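# Close both cupboard doors fully with mobile manipulator

## Task

Push each of the cupboard's two doors until it is completely closed and stays closed on its own, without the robot holding it. Slamming either door open or closed is a failure, and so is the robot toppling or being left tilted.

## Robot and tools

ROBOT. TidyBot++: a mobile base 0.54 m long, 0.50 m wide and 0.38 m tall on four driven casters. It carries a single seven-joint arm ending in a two-finger gripper. The shoulder sits 0.12 m ahead of the base centre and 0.68 m above the floor. Segments: upper arm 0.42 m, forearm 0.31 m, hand 0.31 m (wrist to the hand point). Cameras: base_camera (pinhole, 644x364) and wrist_camera (fisheye, 644x476, looking where the hand points). The arm starts folded, hand down, reaching at most 0.08 m beyond the base front, with the elbow up to 1.15 m high.

FRAMES. Base frame: origin on the floor below the base centre, x forward, y left, z up. hand_pose is reported in it and marks the midpoint between the finger pads; the hand's own z axis runs along the fingers and its y axis is the opening direction. The odometry frame is the base frame as it was when the scene began. base_odometry heading is positive to the left, within -3.142 to 3.142; it counts wheel rotation, so slip shows up as motion, and it drifts a few cm and degrees over many moves. base_tilt is in degrees, positive when leaning forward or right, with a fixed bias of up to about 1 degree.

execute_actions. Arguments: "actions", a list holding one action or none (empty just reports state and images), and optional "cameras" (base_camera, wrist_camera, or all; omitted or null means all, [] means none). An action may contain:
- "base": exactly one key, a relative move from where the base last measured itself. translate_m: metres straight ahead (negative = back), -2 to 2. strafe_m: metres sideways, left positive, -2 to 2. rotate_rad: radians in place, counter-clockwise from above positive, -6.3 to 6.3.
- "joints": absolute targets by name, radians. joint_1_rad (any angle; arm yaw, positive = clockwise from above, opposite to heading), joint_2_rad shoulder -2.249 to 2.249, joint_3_rad any angle, joint_4_rad elbow -2.579 to 2.579, joint_5_rad any angle, joint_6_rad wrist -2.099 to 2.099, joint_7_rad any angle (hand roll; hand down, positive is counter-clockwise from above, and at 1.57 the fingers open left-right). gripper_pos 0 (open, about 85 mm gap) to 1 (closed, squeezing hard). Any-angle joints go the short way, so turn more than half a revolution in several calls.
- "speeds": top-speed caps for this action: translate_m and strafe_m 0.05 to 0.5 m/s, rotate_rad 0.1 to 1.57 rad/s (defaults are the maxima). A base move needing more than 8.667 s at its cap is refused; no action runs past 15 s.
Base and joint motions start together. Unknown keys or out-of-range numbers refuse the whole call. Anything left out of an action may still be driving toward an older target.

Planar arm model: with joint_1_rad = 0, joint_3_rad = 3.14, joint_5_rad = 0 (roughly the start), the arm lies in the base's x-z plane. Angles from vertical, forward positive: upper arm = joint_2_rad; forearm = joint_2_rad - joint_4_rad; hand = that minus joint_6_rad. Hand point offset from the shoulder: forward = sum of length*sin(angle), up = sum of length*cos(angle). A downward hand reaches at most about 0.94 m above the floor, and only near the base.

wait: {"seconds": 0 to 10}; commands nothing and returns the same report as an empty action. zoom_image: {"camera", "region": [x0, y0, x1, y1]} in pixels of that camera's latest full image, origin top-left, at most 504x504. finished_scene: {"scene": n}; ends the scene irreversibly after the last command is held and says whether the goal was met. A reply with no tool call ends everything.

RESULT LINES. base_status / joint_status: "done" (for the base it only means the wheels turned enough, even if blocked or slipping), "off_target" (rested away from target, maybe still pushing), "contact_stop"/"time_out" (target dropped, holds in place). A blocked base pushes hard until timeout. "joint command not followed" with "cause:" means a self-collision check withheld arm targets (the gripper part still runs); joints then show "not_followed" and may retry later. on_its_own lists uncommanded motion. motor_effort is percent of maximum, bracketed value the action's peak; readings are biased and noisy. "Motor temperatures" lists each arm joint; MOTOR HOT appears from 60 °C, and at 75 °C an OVER-TEMPERATURE FAULT makes the arm sag, with "limit_stop_at_motor_heat" on affected keys (resend the target). "ARM HIT" flags a hard hit on the base or arm itself. A torque fault (joints 1-4 limit 104.5 N m, warning 56.7; joints 5-7 limit 51.3, warning 29.4) freezes arm and gripper for 10 s and skips the rest of the call, while the base keeps going. If a call reports a stop, later motion calls in that same reply are dropped. The "pictures" line names the returned images in order.

ACCURACY. Friction can leave joints slightly short while still reporting done; resending the same target does nothing. To correct, send last command + (desired - read). hand_pose may be 1-2 cm off; trust the images. The arm sags under held loads.

AVOID. Pushing doors fast enough to slam them; driving the base while the arm is snagged high up (about 0.8 m or above), which can tip the robot; strong sideways pushes or pulls with a raised hand, which can lift wheels; leaving the robot leaning (retract the arm or back off to right it); ramming the arm with the base (torque faults); hard or prolonged pushes. Doors must remain shut once the robot lets go. While the robot is thinking, it keeps holding its last command.

Each tool is called after "Call:" as name(argument=value, ...), one argument or row to a line, values as JSON.

## Session

Call:
execute_actions(
  actions=[],
)

Scene clock: 0.00 s.
Motor temperatures (°C, as the motors report them): [35 33 29 31 35 38 38]
base_odometry: x=+0.000 y=+0.000 heading=+0.000 (m, m, rad; odometry frame)
base_tilt: forward=-0.2 right=-0.6 (deg)
base_status: not commanded
joint_positions: joint_1_rad=+0.034 joint_2_rad=-0.319 joint_3_rad=+3.123 joint_4_rad=-2.550 joint_5_rad=+0.019 joint_6_rad=-0.850 joint_7_rad=+1.603 gripper_pos=+0.000
joint_status: not commanded
motor_effort: joint_1_rad=+0 joint_2_rad=-1 joint_3_rad=+1 joint_4_rad=+11 joint_5_rad=+1 joint_6_rad=+0 joint_7_rad=+0 (%)
hand_pose: x=+0.2539 y=-0.0060 z=+0.5778 quat_wxyz=(+0.011, +0.999, +0.014, +0.030) (m; base frame)
pictures: base_camera, wrist_camera
Images, in order (width x height): base_camera 644x364, wrist_camera 644x476.

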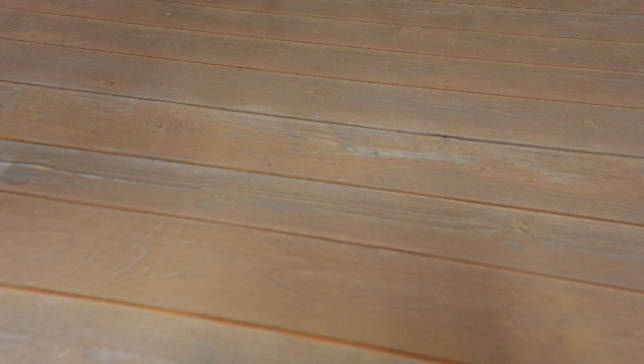

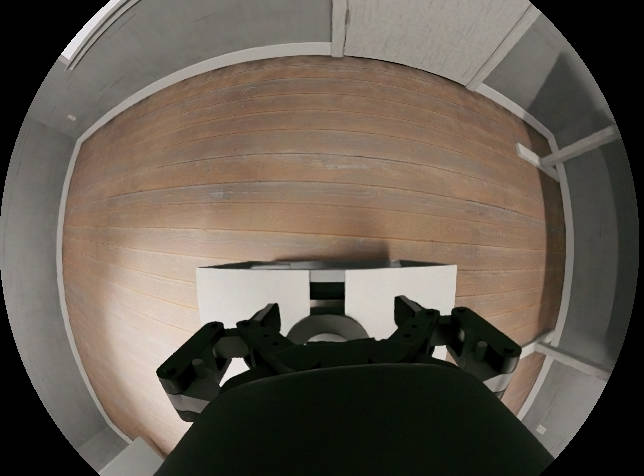

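Something behind left.

Call:
execute_actions(
  actions=[
    {"base":{"rotate_rad":2.6},"joints":{"joint_6_rad":0.3,"gripper_pos":1}},
  ],
)

Scene clock: 16.73 s.
Motor temperatures (°C, as the motors report them): [35 33 29 31 35 38 38]
base_odometry: x=+0.000 y=+0.000 heading=+2.600 (m, m, rad; odometry frame)
base_tilt: forward=-0.2 right=-0.5 (deg)
base_status: done
joint_positions: joint_1_rad=+0.034 joint_2_rad=-0.319 joint_3_rad=+3.123 joint_4_rad=-2.545 joint_5_rad=+0.019 joint_6_rad=+0.295 joint_7_rad=+1.603 gripper_pos=+0.999
joint_status: all done
motor_effort: joint_1_rad=+0(1) joint_2_rad=-7(8) joint_3_rad=+1(2) joint_4_rad=+19(20) joint_5_rad=+0(0) joint_6_rad=+10(10) joint_7_rad=+0(0) (%)
hand_pose: x=+0.5274 y=-0.0033 z=+0.7800 quat_wxyz=(+0.019, +0.822, +0.017, +0.569) (m; base frame)
pictures: base_camera, wrist_camera
Images, in order (width x height): base_camera 644x364, wrist_camera 644x476.

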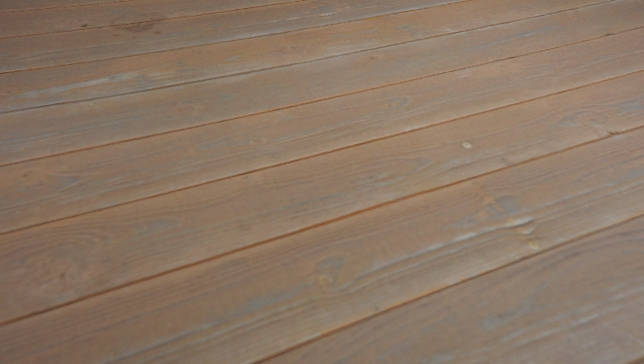

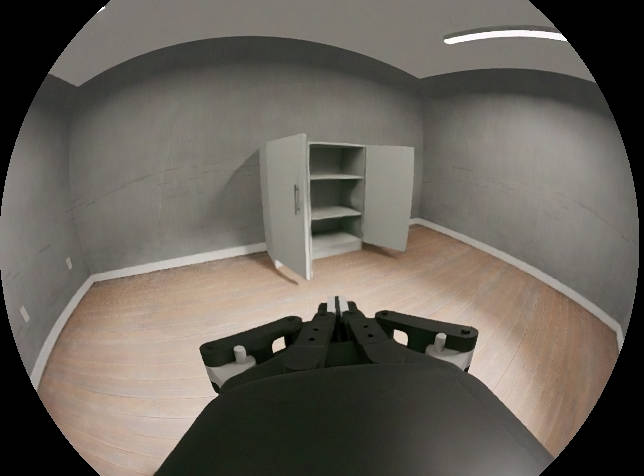

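Call:
execute_actions(
  actions=[
    {"base":{"rotate_rad":0.44},"joints":{"joint_2_rad":0.9,"joint_4_rad":-1.7,"joint_6_rad":0.6}},
  ],
  cameras=[],
)

Call:
execute_actions(
  actions=[
    {"base":{"strafe_m":-0.35}},
  ],
  cameras=[],
)

Call:
execute_actions(
  actions=[
    {"base":{"translate_m":0.6}},
  ],
)

Scene clock: 32.70 s.
Motor temperatures (°C, as the motors report them): [35 33 29 31 35 38 38]
base_odometry: x=+0.000 y=+0.000 heading=+3.039 (m, m, rad; odometry frame)
base_tilt: forward=-0.2 right=-0.5 (deg)
base_status: done
joint_positions: joint_1_rad=+0.034 joint_2_rad=+0.883 joint_3_rad=+3.123 joint_4_rad=-1.712 joint_5_rad=+0.019 joint_6_rad=+0.571 joint_7_rad=+1.603 gripper_pos=+0.999
joint_status: all done
motor_effort: joint_1_rad=+0(2) joint_2_rad=-44(46) joint_3_rad=+0(2) joint_4_rad=+14(20) joint_5_rad=+0(0) joint_6_rad=+10(10) joint_7_rad=+0(0) (%)
hand_pose: x=+0.8872 y=-0.0106 z=+0.5442 quat_wxyz=(+0.008, +0.848, +0.010, +0.530) (m; base frame)
pictures: none
No camera images: the call's "cameras" was empty. Leave "cameras" out to get every camera's image.

Scene clock: 34.73 s.
Motor temperatures (°C, as the motors report them): [35 33 29 31 35 38 38]
base_odometry: x=+0.035 y=+0.348 heading=+3.040 (m, m, rad; odometry frame)
base_tilt: forward=-0.2 right=-0.5 (deg)
base_status: done
joint_positions: joint_1_rad=+0.042 joint_2_rad=+0.883 joint_3_rad=+3.124 joint_4_rad=-1.712 joint_5_rad=+0.019 joint_6_rad=+0.572 joint_7_rad=+1.603 gripper_pos=+0.999
joint_status: not commanded
motor_effort: joint_1_rad=+0(4) joint_2_rad=-44(45) joint_3_rad=+0(3) joint_4_rad=+15(15) joint_5_rad=+0(0) joint_6_rad=+10(10) joint_7_rad=+0(0) (%)
hand_pose: x=+0.8872 y=-0.0167 z=+0.5444 quat_wxyz=(+0.011, +0.848, +0.007, +0.530) (m; base frame)
pictures: none
No camera images: the call's "cameras" was empty. Leave "cameras" out to get every camera's image.

Scene clock: 37.30 s.
Motor temperatures (°C, as the motors report them): [35 33 29 31 35 38 38]
base_odometry: x=-0.562 y=+0.410 heading=+3.040 (m, m, rad; odometry frame)
base_tilt: forward=-0.1 right=-0.5 (deg)
base_status: done
joint_positions: joint_1_rad=+0.042 joint_2_rad=+0.884 joint_3_rad=+3.124 joint_4_rad=-1.705 joint_5_rad=+0.019 joint_6_rad=+0.575 joint_7_rad=+1.603 gripper_pos=+0.999
joint_status: not commanded
motor_effort: joint_1_rad=+0(2) joint_2_rad=-44(46) joint_3_rad=-1(1) joint_4_rad=+14(15) joint_5_rad=+0(0) joint_6_rad=+10(11) joint_7_rad=+0(0) (%)
hand_pose: x=+0.8902 y=-0.0168 z=+0.5480 quat_wxyz=(+0.011, +0.845, +0.007, +0.534) (m; base frame)
pictures: base_camera, wrist_camera
Images, in order (width x height): base_camera 644x364, wrist_camera 644x476.

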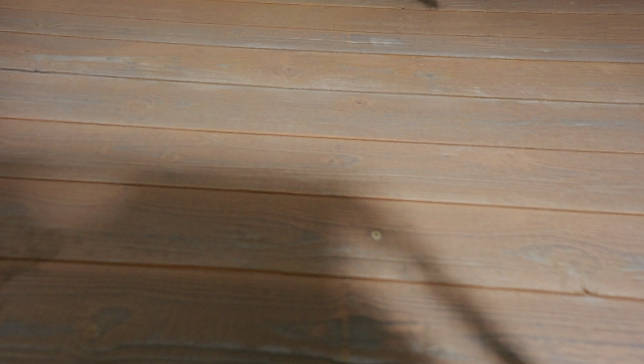

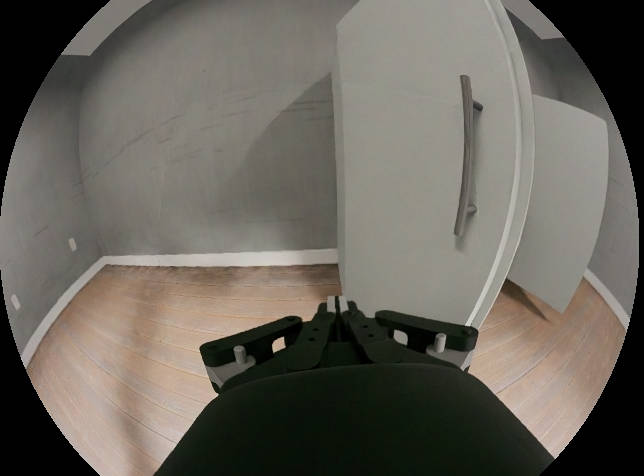

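Call:
execute_actions(
  actions=[
    {"base":{"translate_m":0.17},"joints":{"joint_2_rad":1.1,"joint_6_rad":0.4}},
  ],
  cameras=[],
)

Call:
execute_actions(
  actions=[
    {"base":{"strafe_m":-0.3},"speeds":{"strafe_m":0.1}},
  ],
)

Scene clock: 50.70 s.
Motor temperatures (°C, as the motors report them): [35 34 29 31 35 39 38]
base_odometry: x=-0.731 y=+0.427 heading=+3.039 (m, m, rad; odometry frame)
base_tilt: forward=-0.2 right=-0.5 (deg)
base_status: done
joint_positions: joint_1_rad=+0.042 joint_2_rad=+1.104 joint_3_rad=+3.124 joint_4_rad=-1.700 joint_5_rad=+0.019 joint_6_rad=+0.420 joint_7_rad=+1.603 gripper_pos=+0.999
joint_status: all done
motor_effort: joint_1_rad=+0(3) joint_2_rad=-45(50) joint_3_rad=-1(2) joint_4_rad=+10(16) joint_5_rad=+1(1) joint_6_rad=+8(10) joint_7_rad=+0(0) (%)
hand_pose: x=+0.8128 y=-0.0141 z=+0.3490 quat_wxyz=(+0.004, +0.929, +0.006, +0.370) (m; base frame)
pictures: none
No camera images: the call's "cameras" was empty. Leave "cameras" out to get every camera's image.

Scene clock: 54.27 s.
Motor temperatures (°C, as the motors report them): [35 34 29 31 35 39 38]
base_odometry: x=-0.700 y=+0.726 heading=+3.039 (m, m, rad; odometry frame)
base_tilt: forward=-0.2 right=-0.5 (deg)
base_status: done
joint_positions: joint_1_rad=+0.038 joint_2_rad=+1.104 joint_3_rad=+3.123 joint_4_rad=-1.700 joint_5_rad=+0.019 joint_6_rad=+0.420 joint_7_rad=+1.603 gripper_pos=+0.999
joint_status: not commanded
motor_effort: joint_1_rad=+0(4) joint_2_rad=-44(46) joint_3_rad=-1(3) joint_4_rad=+10(10) joint_5_rad=+0(2) joint_6_rad=+8(8) joint_7_rad=+0(0) (%)
hand_pose: x=+0.8129 y=-0.0112 z=+0.3491 quat_wxyz=(+0.003, +0.929, +0.007, +0.370) (m; base frame)
pictures: base_camera, wrist_camera
Images, in order (width x height): base_camera 644x364, wrist_camera 644x476.

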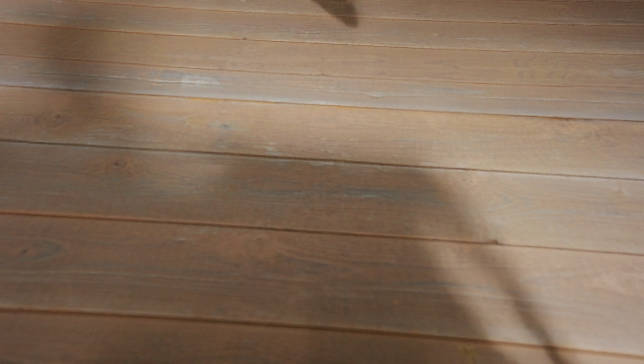

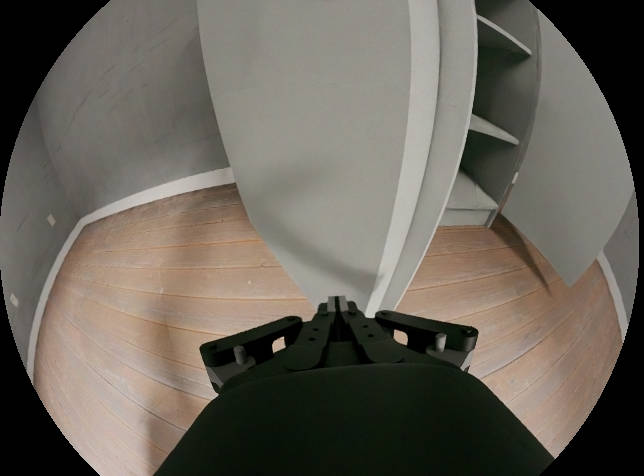

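Call:
execute_actions(
  actions=[
    {"base":{"translate_m":0.24},"speeds":{"translate_m":0.07}},
  ],
)

Scene clock: 61.10 s.
Motor temperatures (°C, as the motors report them): [35 34 29 31 35 38 38]
base_odometry: x=-0.939 y=+0.751 heading=+3.039 (m, m, rad; odometry frame)
base_tilt: forward=-0.2 right=-0.5 (deg)
base_status: done
joint_positions: joint_1_rad=+0.038 joint_2_rad=+1.104 joint_3_rad=+3.123 joint_4_rad=-1.701 joint_5_rad=+0.019 joint_6_rad=+0.417 joint_7_rad=+1.603 gripper_pos=+0.999
joint_status: not commanded
motor_effort: joint_1_rad=+0(4) joint_2_rad=-45(49) joint_3_rad=-1(4) joint_4_rad=+10(14) joint_5_rad=+0(2) joint_6_rad=+8(11) joint_7_rad=+0(1) (%)
hand_pose: x=+0.8113 y=-0.0112 z=+0.3478 quat_wxyz=(+0.003, +0.930, +0.007, +0.368) (m; base frame)
pictures: base_camera, wrist_camera
Images, in order (width x height): base_camera 644x364, wrist_camera 644x476.

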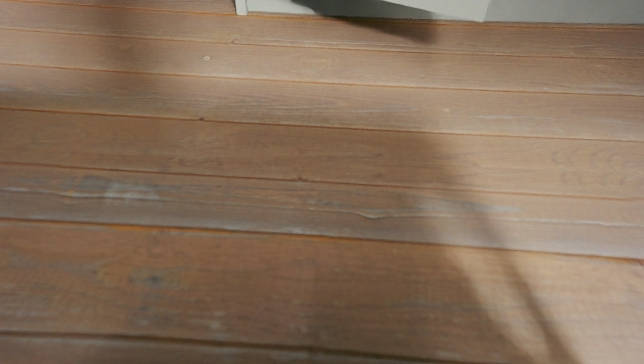

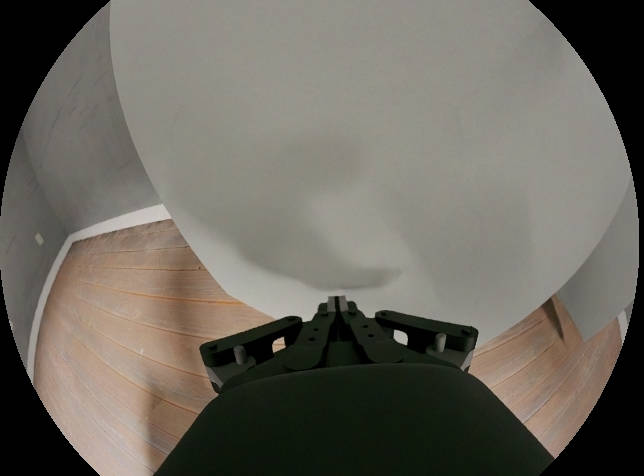

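Call:
execute_actions(
  actions=[
    {"base":{"strafe_m":-0.17},"speeds":{"strafe_m":0.12}},
  ],
  cameras=[],
)

Call:
execute_actions(
  actions=[
    {"base":{"translate_m":0.07},"speeds":{"translate_m":0.05}},
  ],
)

Scene clock: 69.50 s.
Motor temperatures (°C, as the motors report them): [35 35 29 31 35 38 38]
base_odometry: x=-0.922 y=+0.920 heading=+3.039 (m, m, rad; odometry frame)
base_tilt: forward=-0.2 right=-0.5 (deg)
base_status: done
joint_positions: joint_1_rad=+0.038 joint_2_rad=+1.104 joint_3_rad=+3.122 joint_4_rad=-1.702 joint_5_rad=+0.019 joint_6_rad=+0.416 joint_7_rad=+1.603 gripper_pos=+0.999
joint_status: not commanded
motor_effort: joint_1_rad=+0(4) joint_2_rad=-44(46) joint_3_rad=-1(2) joint_4_rad=+10(12) joint_5_rad=+0(1) joint_6_rad=+8(10) joint_7_rad=+0(0) (%)
hand_pose: x=+0.8110 y=-0.0106 z=+0.3476 quat_wxyz=(+0.003, +0.930, +0.008, +0.368) (m; base frame)
pictures: none
No camera images: the call's "cameras" was empty. Leave "cameras" out to get every camera's image.

Scene clock: 71.37 s.
Motor temperatures (°C, as the motors report them): [35 35 29 31 35 38 38]
base_odometry: x=-0.992 y=+0.927 heading=+3.039 (m, m, rad; odometry frame)
base_tilt: forward=-0.1 right=-0.5 (deg)
base_status: done
joint_positions: joint_1_rad=+0.038 joint_2_rad=+1.104 joint_3_rad=+3.122 joint_4_rad=-1.703 joint_5_rad=+0.019 joint_6_rad=+0.415 joint_7_rad=+1.603 gripper_pos=+0.999
joint_status: not commanded
motor_effort: joint_1_rad=+0(0) joint_2_rad=-44(49) joint_3_rad=-1(1) joint_4_rad=+10(13) joint_5_rad=+0(0) joint_6_rad=+8(10) joint_7_rad=+0(0) (%)
hand_pose: x=+0.8102 y=-0.0106 z=+0.3470 quat_wxyz=(+0.003, +0.930, +0.008, +0.366) (m; base frame)
pictures: base_camera, wrist_camera
Images, in order (width x height): base_camera 644x364, wrist_camera 644x476.

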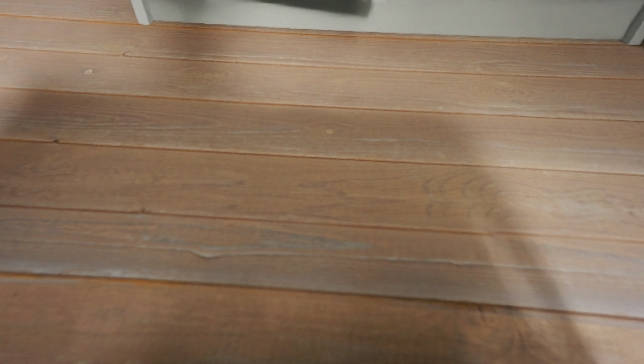

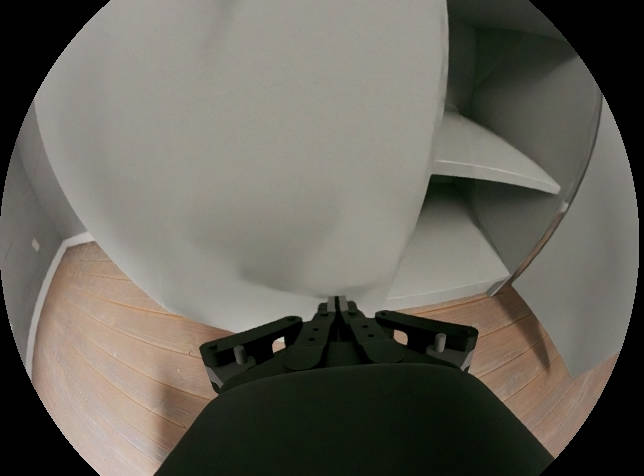

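Call:
execute_actions(
  actions=[
    {"base":{"translate_m":0.055},"speeds":{"translate_m":0.05}},
  ],
)

Scene clock: 76.50 s.
Motor temperatures (°C, as the motors report them): [35 35 29 31 35 38 38]
base_odometry: x=-1.047 y=+0.933 heading=+3.039 (m, m, rad; odometry frame)
base_tilt: forward=-0.2 right=-0.5 (deg)
base_status: done
joint_positions: joint_1_rad=+0.038 joint_2_rad=+1.104 joint_3_rad=+3.122 joint_4_rad=-1.703 joint_5_rad=+0.019 joint_6_rad=+0.415 joint_7_rad=+1.603 gripper_pos=+0.999
joint_status: not commanded
motor_effort: joint_1_rad=+0(3) joint_2_rad=-44(46) joint_3_rad=-1(2) joint_4_rad=+10(13) joint_5_rad=+0(0) joint_6_rad=+8(10) joint_7_rad=+0(0) (%)
hand_pose: x=+0.8102 y=-0.0106 z=+0.3470 quat_wxyz=(+0.003, +0.930, +0.008, +0.366) (m; base frame)
pictures: base_camera, wrist_camera
Images, in order (width x height): base_camera 644x364, wrist_camera 644x476.

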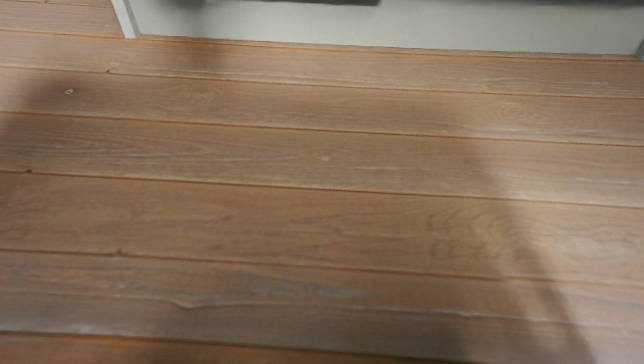

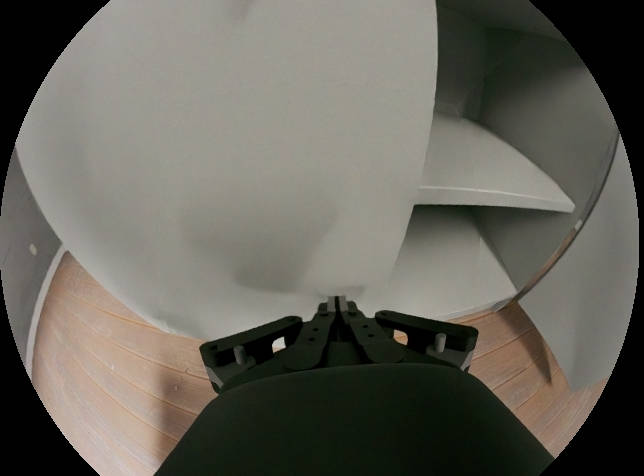

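Call:
execute_actions(
  actions=[
    {"base":{"translate_m":0.025},"speeds":{"translate_m":0.05}},
  ],
)

Call:
execute_actions(
  actions=[
    {"base":{"translate_m":-0.6}},
  ],
  cameras=["wrist_camera"],
)

Call:
execute_actions(
  actions=[
    {"base":{"strafe_m":-0.9}},
  ],
)

Scene clock: 83.57 s.
Motor temperatures (°C, as the motors report them): [35 35 29 31 35 38 38]
base_odometry: x=-1.072 y=+0.936 heading=+3.038 (m, m, rad; odometry frame)
base_tilt: forward=-0.2 right=-0.5 (deg)
base_status: done
joint_positions: joint_1_rad=+0.038 joint_2_rad=+1.104 joint_3_rad=+3.122 joint_4_rad=-1.721 joint_5_rad=+0.019 joint_6_rad=+0.405 joint_7_rad=+1.603 gripper_pos=+0.999
joint_status: not commanded
motor_effort: joint_1_rad=+0(3) joint_2_rad=-46(47) joint_3_rad=+0(2) joint_4_rad=+13(18) joint_5_rad=+0(0) joint_6_rad=+10(13) joint_7_rad=+0(0) (%)
hand_pose: x=+0.7981 y=-0.0101 z=+0.3392 quat_wxyz=(+0.002, +0.936, +0.008, +0.353) (m; base frame)
pictures: base_camera, wrist_camera
Images, in order (width x height): base_camera 644x364, wrist_camera 644x476.

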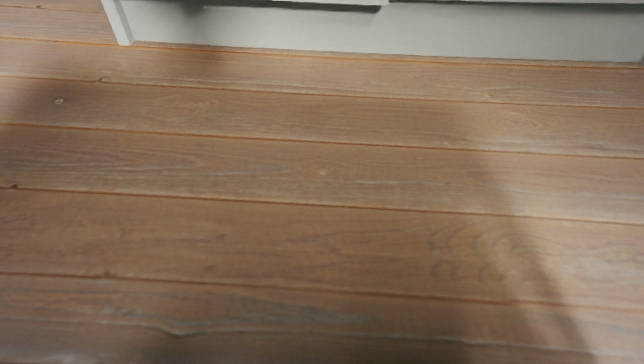

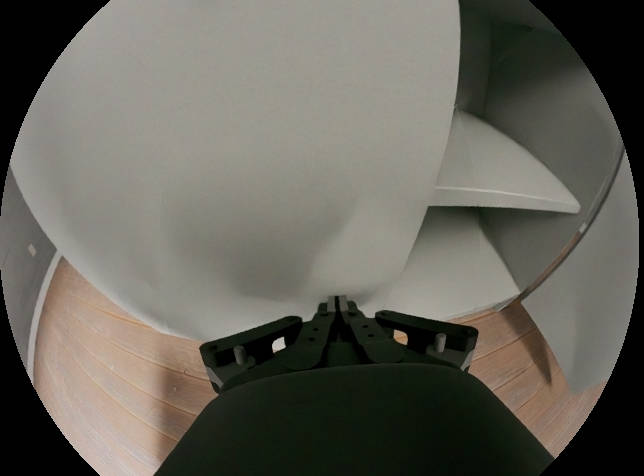

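Scene clock: 86.27 s.
Motor temperatures (°C, as the motors report them): [35 35 29 31 35 38 38]
base_odometry: x=-0.475 y=+0.874 heading=+3.038 (m, m, rad; odometry frame)
base_tilt: forward=-0.2 right=-0.5 (deg)
base_status: done
joint_positions: joint_1_rad=+0.038 joint_2_rad=+1.104 joint_3_rad=+3.122 joint_4_rad=-1.700 joint_5_rad=+0.019 joint_6_rad=+0.405 joint_7_rad=+1.603 gripper_pos=+0.999
joint_status: not commanded
motor_effort: joint_1_rad=+0(4) joint_2_rad=-44(47) joint_3_rad=-1(2) joint_4_rad=+10(13) joint_5_rad=+0(1) joint_6_rad=+7(10) joint_7_rad=+0(0) (%)
hand_pose: x=+0.8094 y=-0.0105 z=+0.3458 quat_wxyz=(+0.003, +0.932, +0.008, +0.363) (m; base frame)
pictures: wrist_camera
Images, in order (width x height): wrist_camera 644x476.

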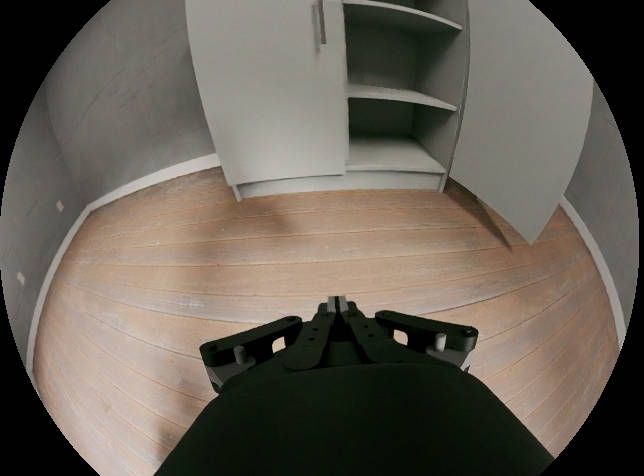

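Scene clock: 89.43 s.
Motor temperatures (°C, as the motors report them): [35 36 29 31 35 38 38]
base_odometry: x=-0.382 y=+1.769 heading=+3.038 (m, m, rad; odometry frame)
base_tilt: forward=-0.2 right=-0.5 (deg)
base_status: done
joint_positions: joint_1_rad=+0.038 joint_2_rad=+1.104 joint_3_rad=+3.122 joint_4_rad=-1.700 joint_5_rad=+0.019 joint_6_rad=+0.405 joint_7_rad=+1.603 gripper_pos=+0.999
joint_status: not commanded
motor_effort: joint_1_rad=+0(3) joint_2_rad=-44(45) joint_3_rad=-1(2) joint_4_rad=+10(10) joint_5_rad=+0(0) joint_6_rad=+8(8) joint_7_rad=+0(0) (%)
hand_pose: x=+0.8094 y=-0.0106 z=+0.3458 quat_wxyz=(+0.003, +0.932, +0.008, +0.363) (m; base frame)
pictures: base_camera, wrist_camera
Images, in order (width x height): base_camera 644x364, wrist_camera 644x476.

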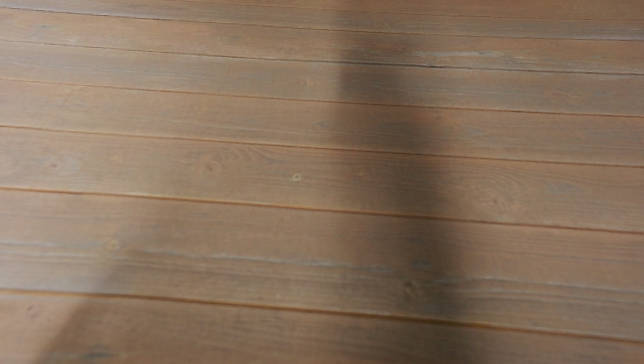

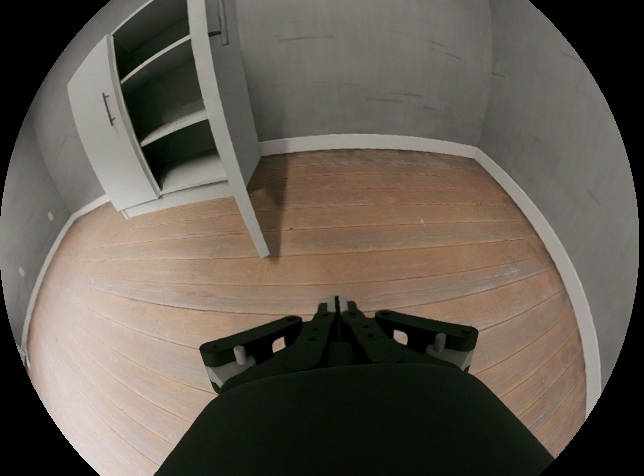

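Call:
execute_actions(
  actions=[
    {"base":{"translate_m":0.3}},
  ],
  cameras=["wrist_camera"],
)

Call:
execute_actions(
  actions=[
    {"base":{"strafe_m":0.62},"speeds":{"strafe_m":0.1}},
  ],
)

Scene clock: 97.93 s.
Motor temperatures (°C, as the motors report them): [35 36 29 31 35 38 38]
base_odometry: x=-0.680 y=+1.800 heading=+3.038 (m, m, rad; odometry frame)
base_tilt: forward=-0.2 right=-0.5 (deg)
base_status: done
joint_positions: joint_1_rad=+0.038 joint_2_rad=+1.104 joint_3_rad=+3.122 joint_4_rad=-1.698 joint_5_rad=+0.019 joint_6_rad=+0.405 joint_7_rad=+1.603 gripper_pos=+0.999
joint_status: not commanded
motor_effort: joint_1_rad=+0(1) joint_2_rad=-44(46) joint_3_rad=-1(1) joint_4_rad=+10(12) joint_5_rad=+0(0) joint_6_rad=+8(8) joint_7_rad=+0(0) (%)
hand_pose: x=+0.8105 y=-0.0107 z=+0.3465 quat_wxyz=(+0.003, +0.931, +0.008, +0.364) (m; base frame)
pictures: wrist_camera
Images, in order (width x height): wrist_camera 644x476.

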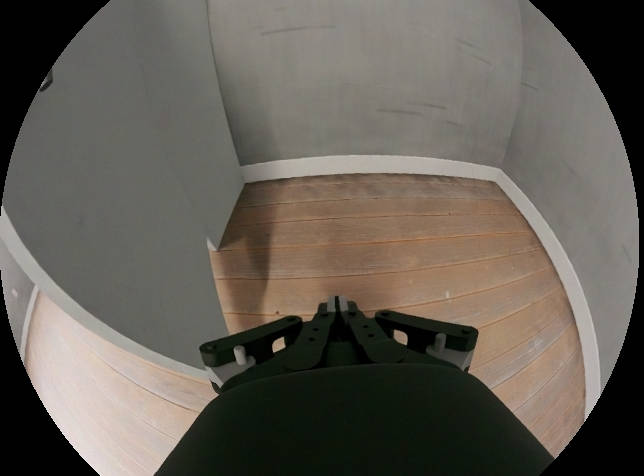

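Scene clock: 104.70 s.
Motor temperatures (°C, as the motors report them): [35 36 29 31 35 38 38]
base_odometry: x=-0.745 y=+1.184 heading=+3.038 (m, m, rad; odometry frame)
base_tilt: forward=-0.2 right=-0.5 (deg)
base_status: done
joint_positions: joint_1_rad=+0.033 joint_2_rad=+1.104 joint_3_rad=+3.125 joint_4_rad=-1.698 joint_5_rad=+0.019 joint_6_rad=+0.405 joint_7_rad=+1.603 gripper_pos=+0.999
joint_status: not commanded
motor_effort: joint_1_rad=+0(5) joint_2_rad=-44(46) joint_3_rad=+0(5) joint_4_rad=+10(11) joint_5_rad=+1(1) joint_6_rad=+8(8) joint_7_rad=+0(0) (%)
hand_pose: x=+0.8105 y=-0.0094 z=+0.3464 quat_wxyz=(+0.003, +0.931, +0.010, +0.364) (m; base frame)
pictures: base_camera, wrist_camera
Images, in order (width x height): base_camera 644x364, wrist_camera 644x476.

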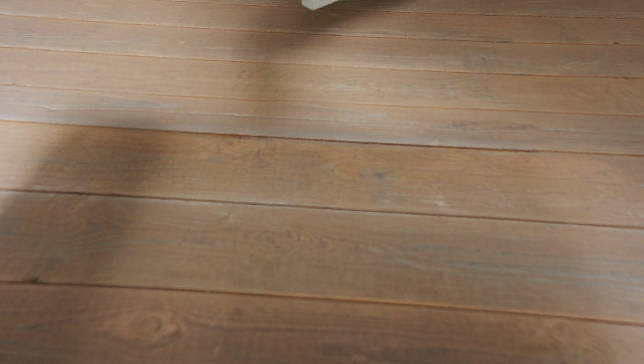

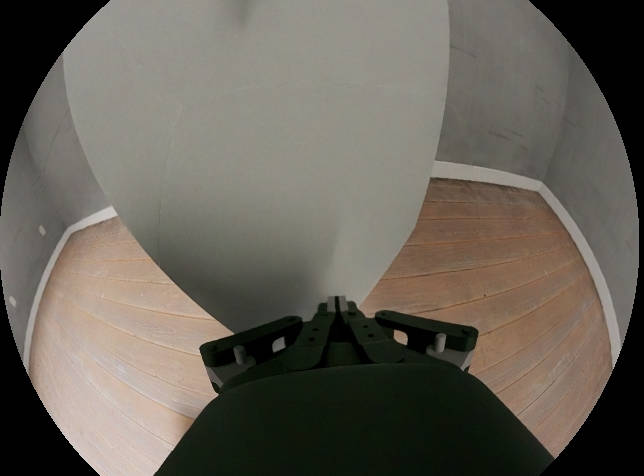

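Call:
execute_actions(
  actions=[
    {"base":{"translate_m":0.28},"speeds":{"translate_m":0.05}},
  ],
)

Call:
execute_actions(
  actions=[
    {"base":{"translate_m":-0.12}},
  ],
)

Scene clock: 116.87 s.
Motor temperatures (°C, as the motors report them): [35 37 29 31 35 38 38]
base_odometry: x=-1.023 y=+1.213 heading=+3.038 (m, m, rad; odometry frame)
base_tilt: forward=-0.2 right=-0.5 (deg)
base_status: done
joint_positions: joint_1_rad=+0.033 joint_2_rad=+1.104 joint_3_rad=+3.125 joint_4_rad=-1.699 joint_5_rad=+0.019 joint_6_rad=+0.405 joint_7_rad=+1.603 gripper_pos=+0.999
joint_status: not commanded
motor_effort: joint_1_rad=+0(1) joint_2_rad=-44(49) joint_3_rad=-1(2) joint_4_rad=+10(12) joint_5_rad=+0(0) joint_6_rad=+8(9) joint_7_rad=+0(0) (%)
hand_pose: x=+0.8101 y=-0.0094 z=+0.3462 quat_wxyz=(+0.003, +0.931, +0.010, +0.364) (m; base frame)
pictures: base_camera, wrist_camera
Images, in order (width x height): base_camera 644x364, wrist_camera 644x476.

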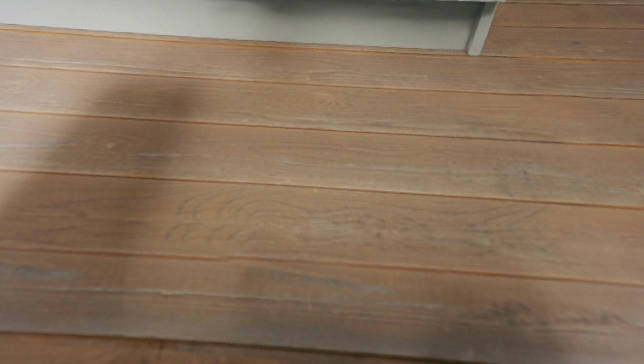

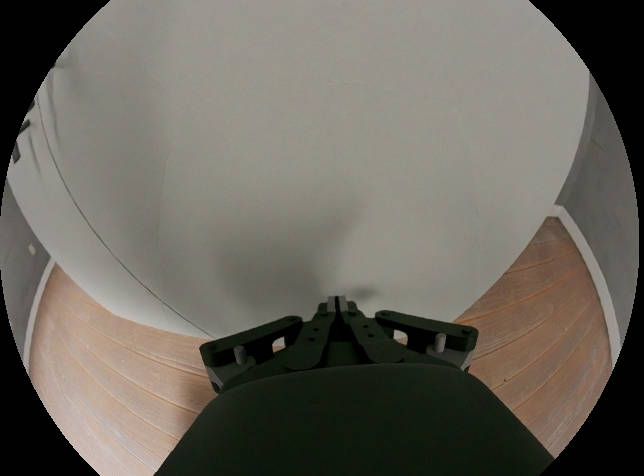

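Scene clock: 118.20 s.
Motor temperatures (°C, as the motors report them): [35 37 29 31 35 38 38]
base_odometry: x=-0.904 y=+1.200 heading=+3.038 (m, m, rad; odometry frame)
base_tilt: forward=-0.2 right=-0.5 (deg)
base_status: done
joint_positions: joint_1_rad=+0.034 joint_2_rad=+1.104 joint_3_rad=+3.125 joint_4_rad=-1.701 joint_5_rad=+0.019 joint_6_rad=+0.405 joint_7_rad=+1.603 gripper_pos=+0.999
joint_status: not commanded
motor_effort: joint_1_rad=+0(3) joint_2_rad=-44(46) joint_3_rad=-1(2) joint_4_rad=+10(11) joint_5_rad=+0(0) joint_6_rad=+7(8) joint_7_rad=+0(0) (%)
hand_pose: x=+0.8087 y=-0.0094 z=+0.3453 quat_wxyz=(+0.003, +0.932, +0.010, +0.362) (m; base frame)
pictures: base_camera, wrist_camera
Images, in order (width x height): base_camera 644x364, wrist_camera 644x476.

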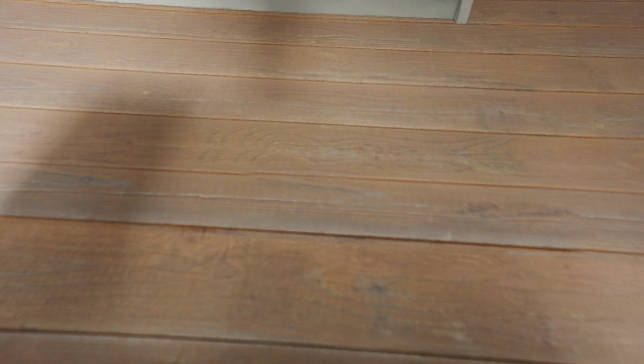

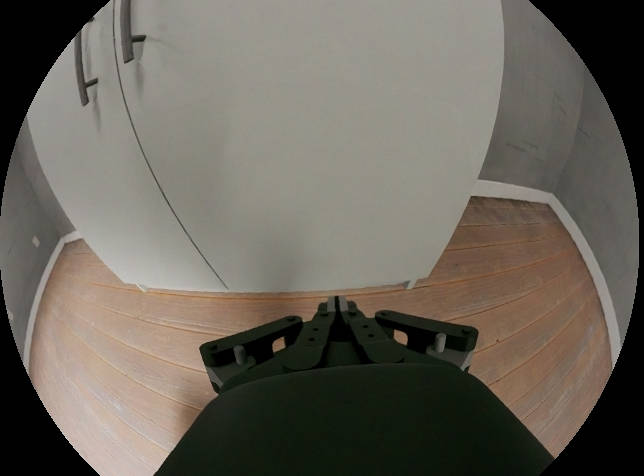

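Flush.

Call:
finished_scene(
  scene=1,
)

The scene is finished: the task was done.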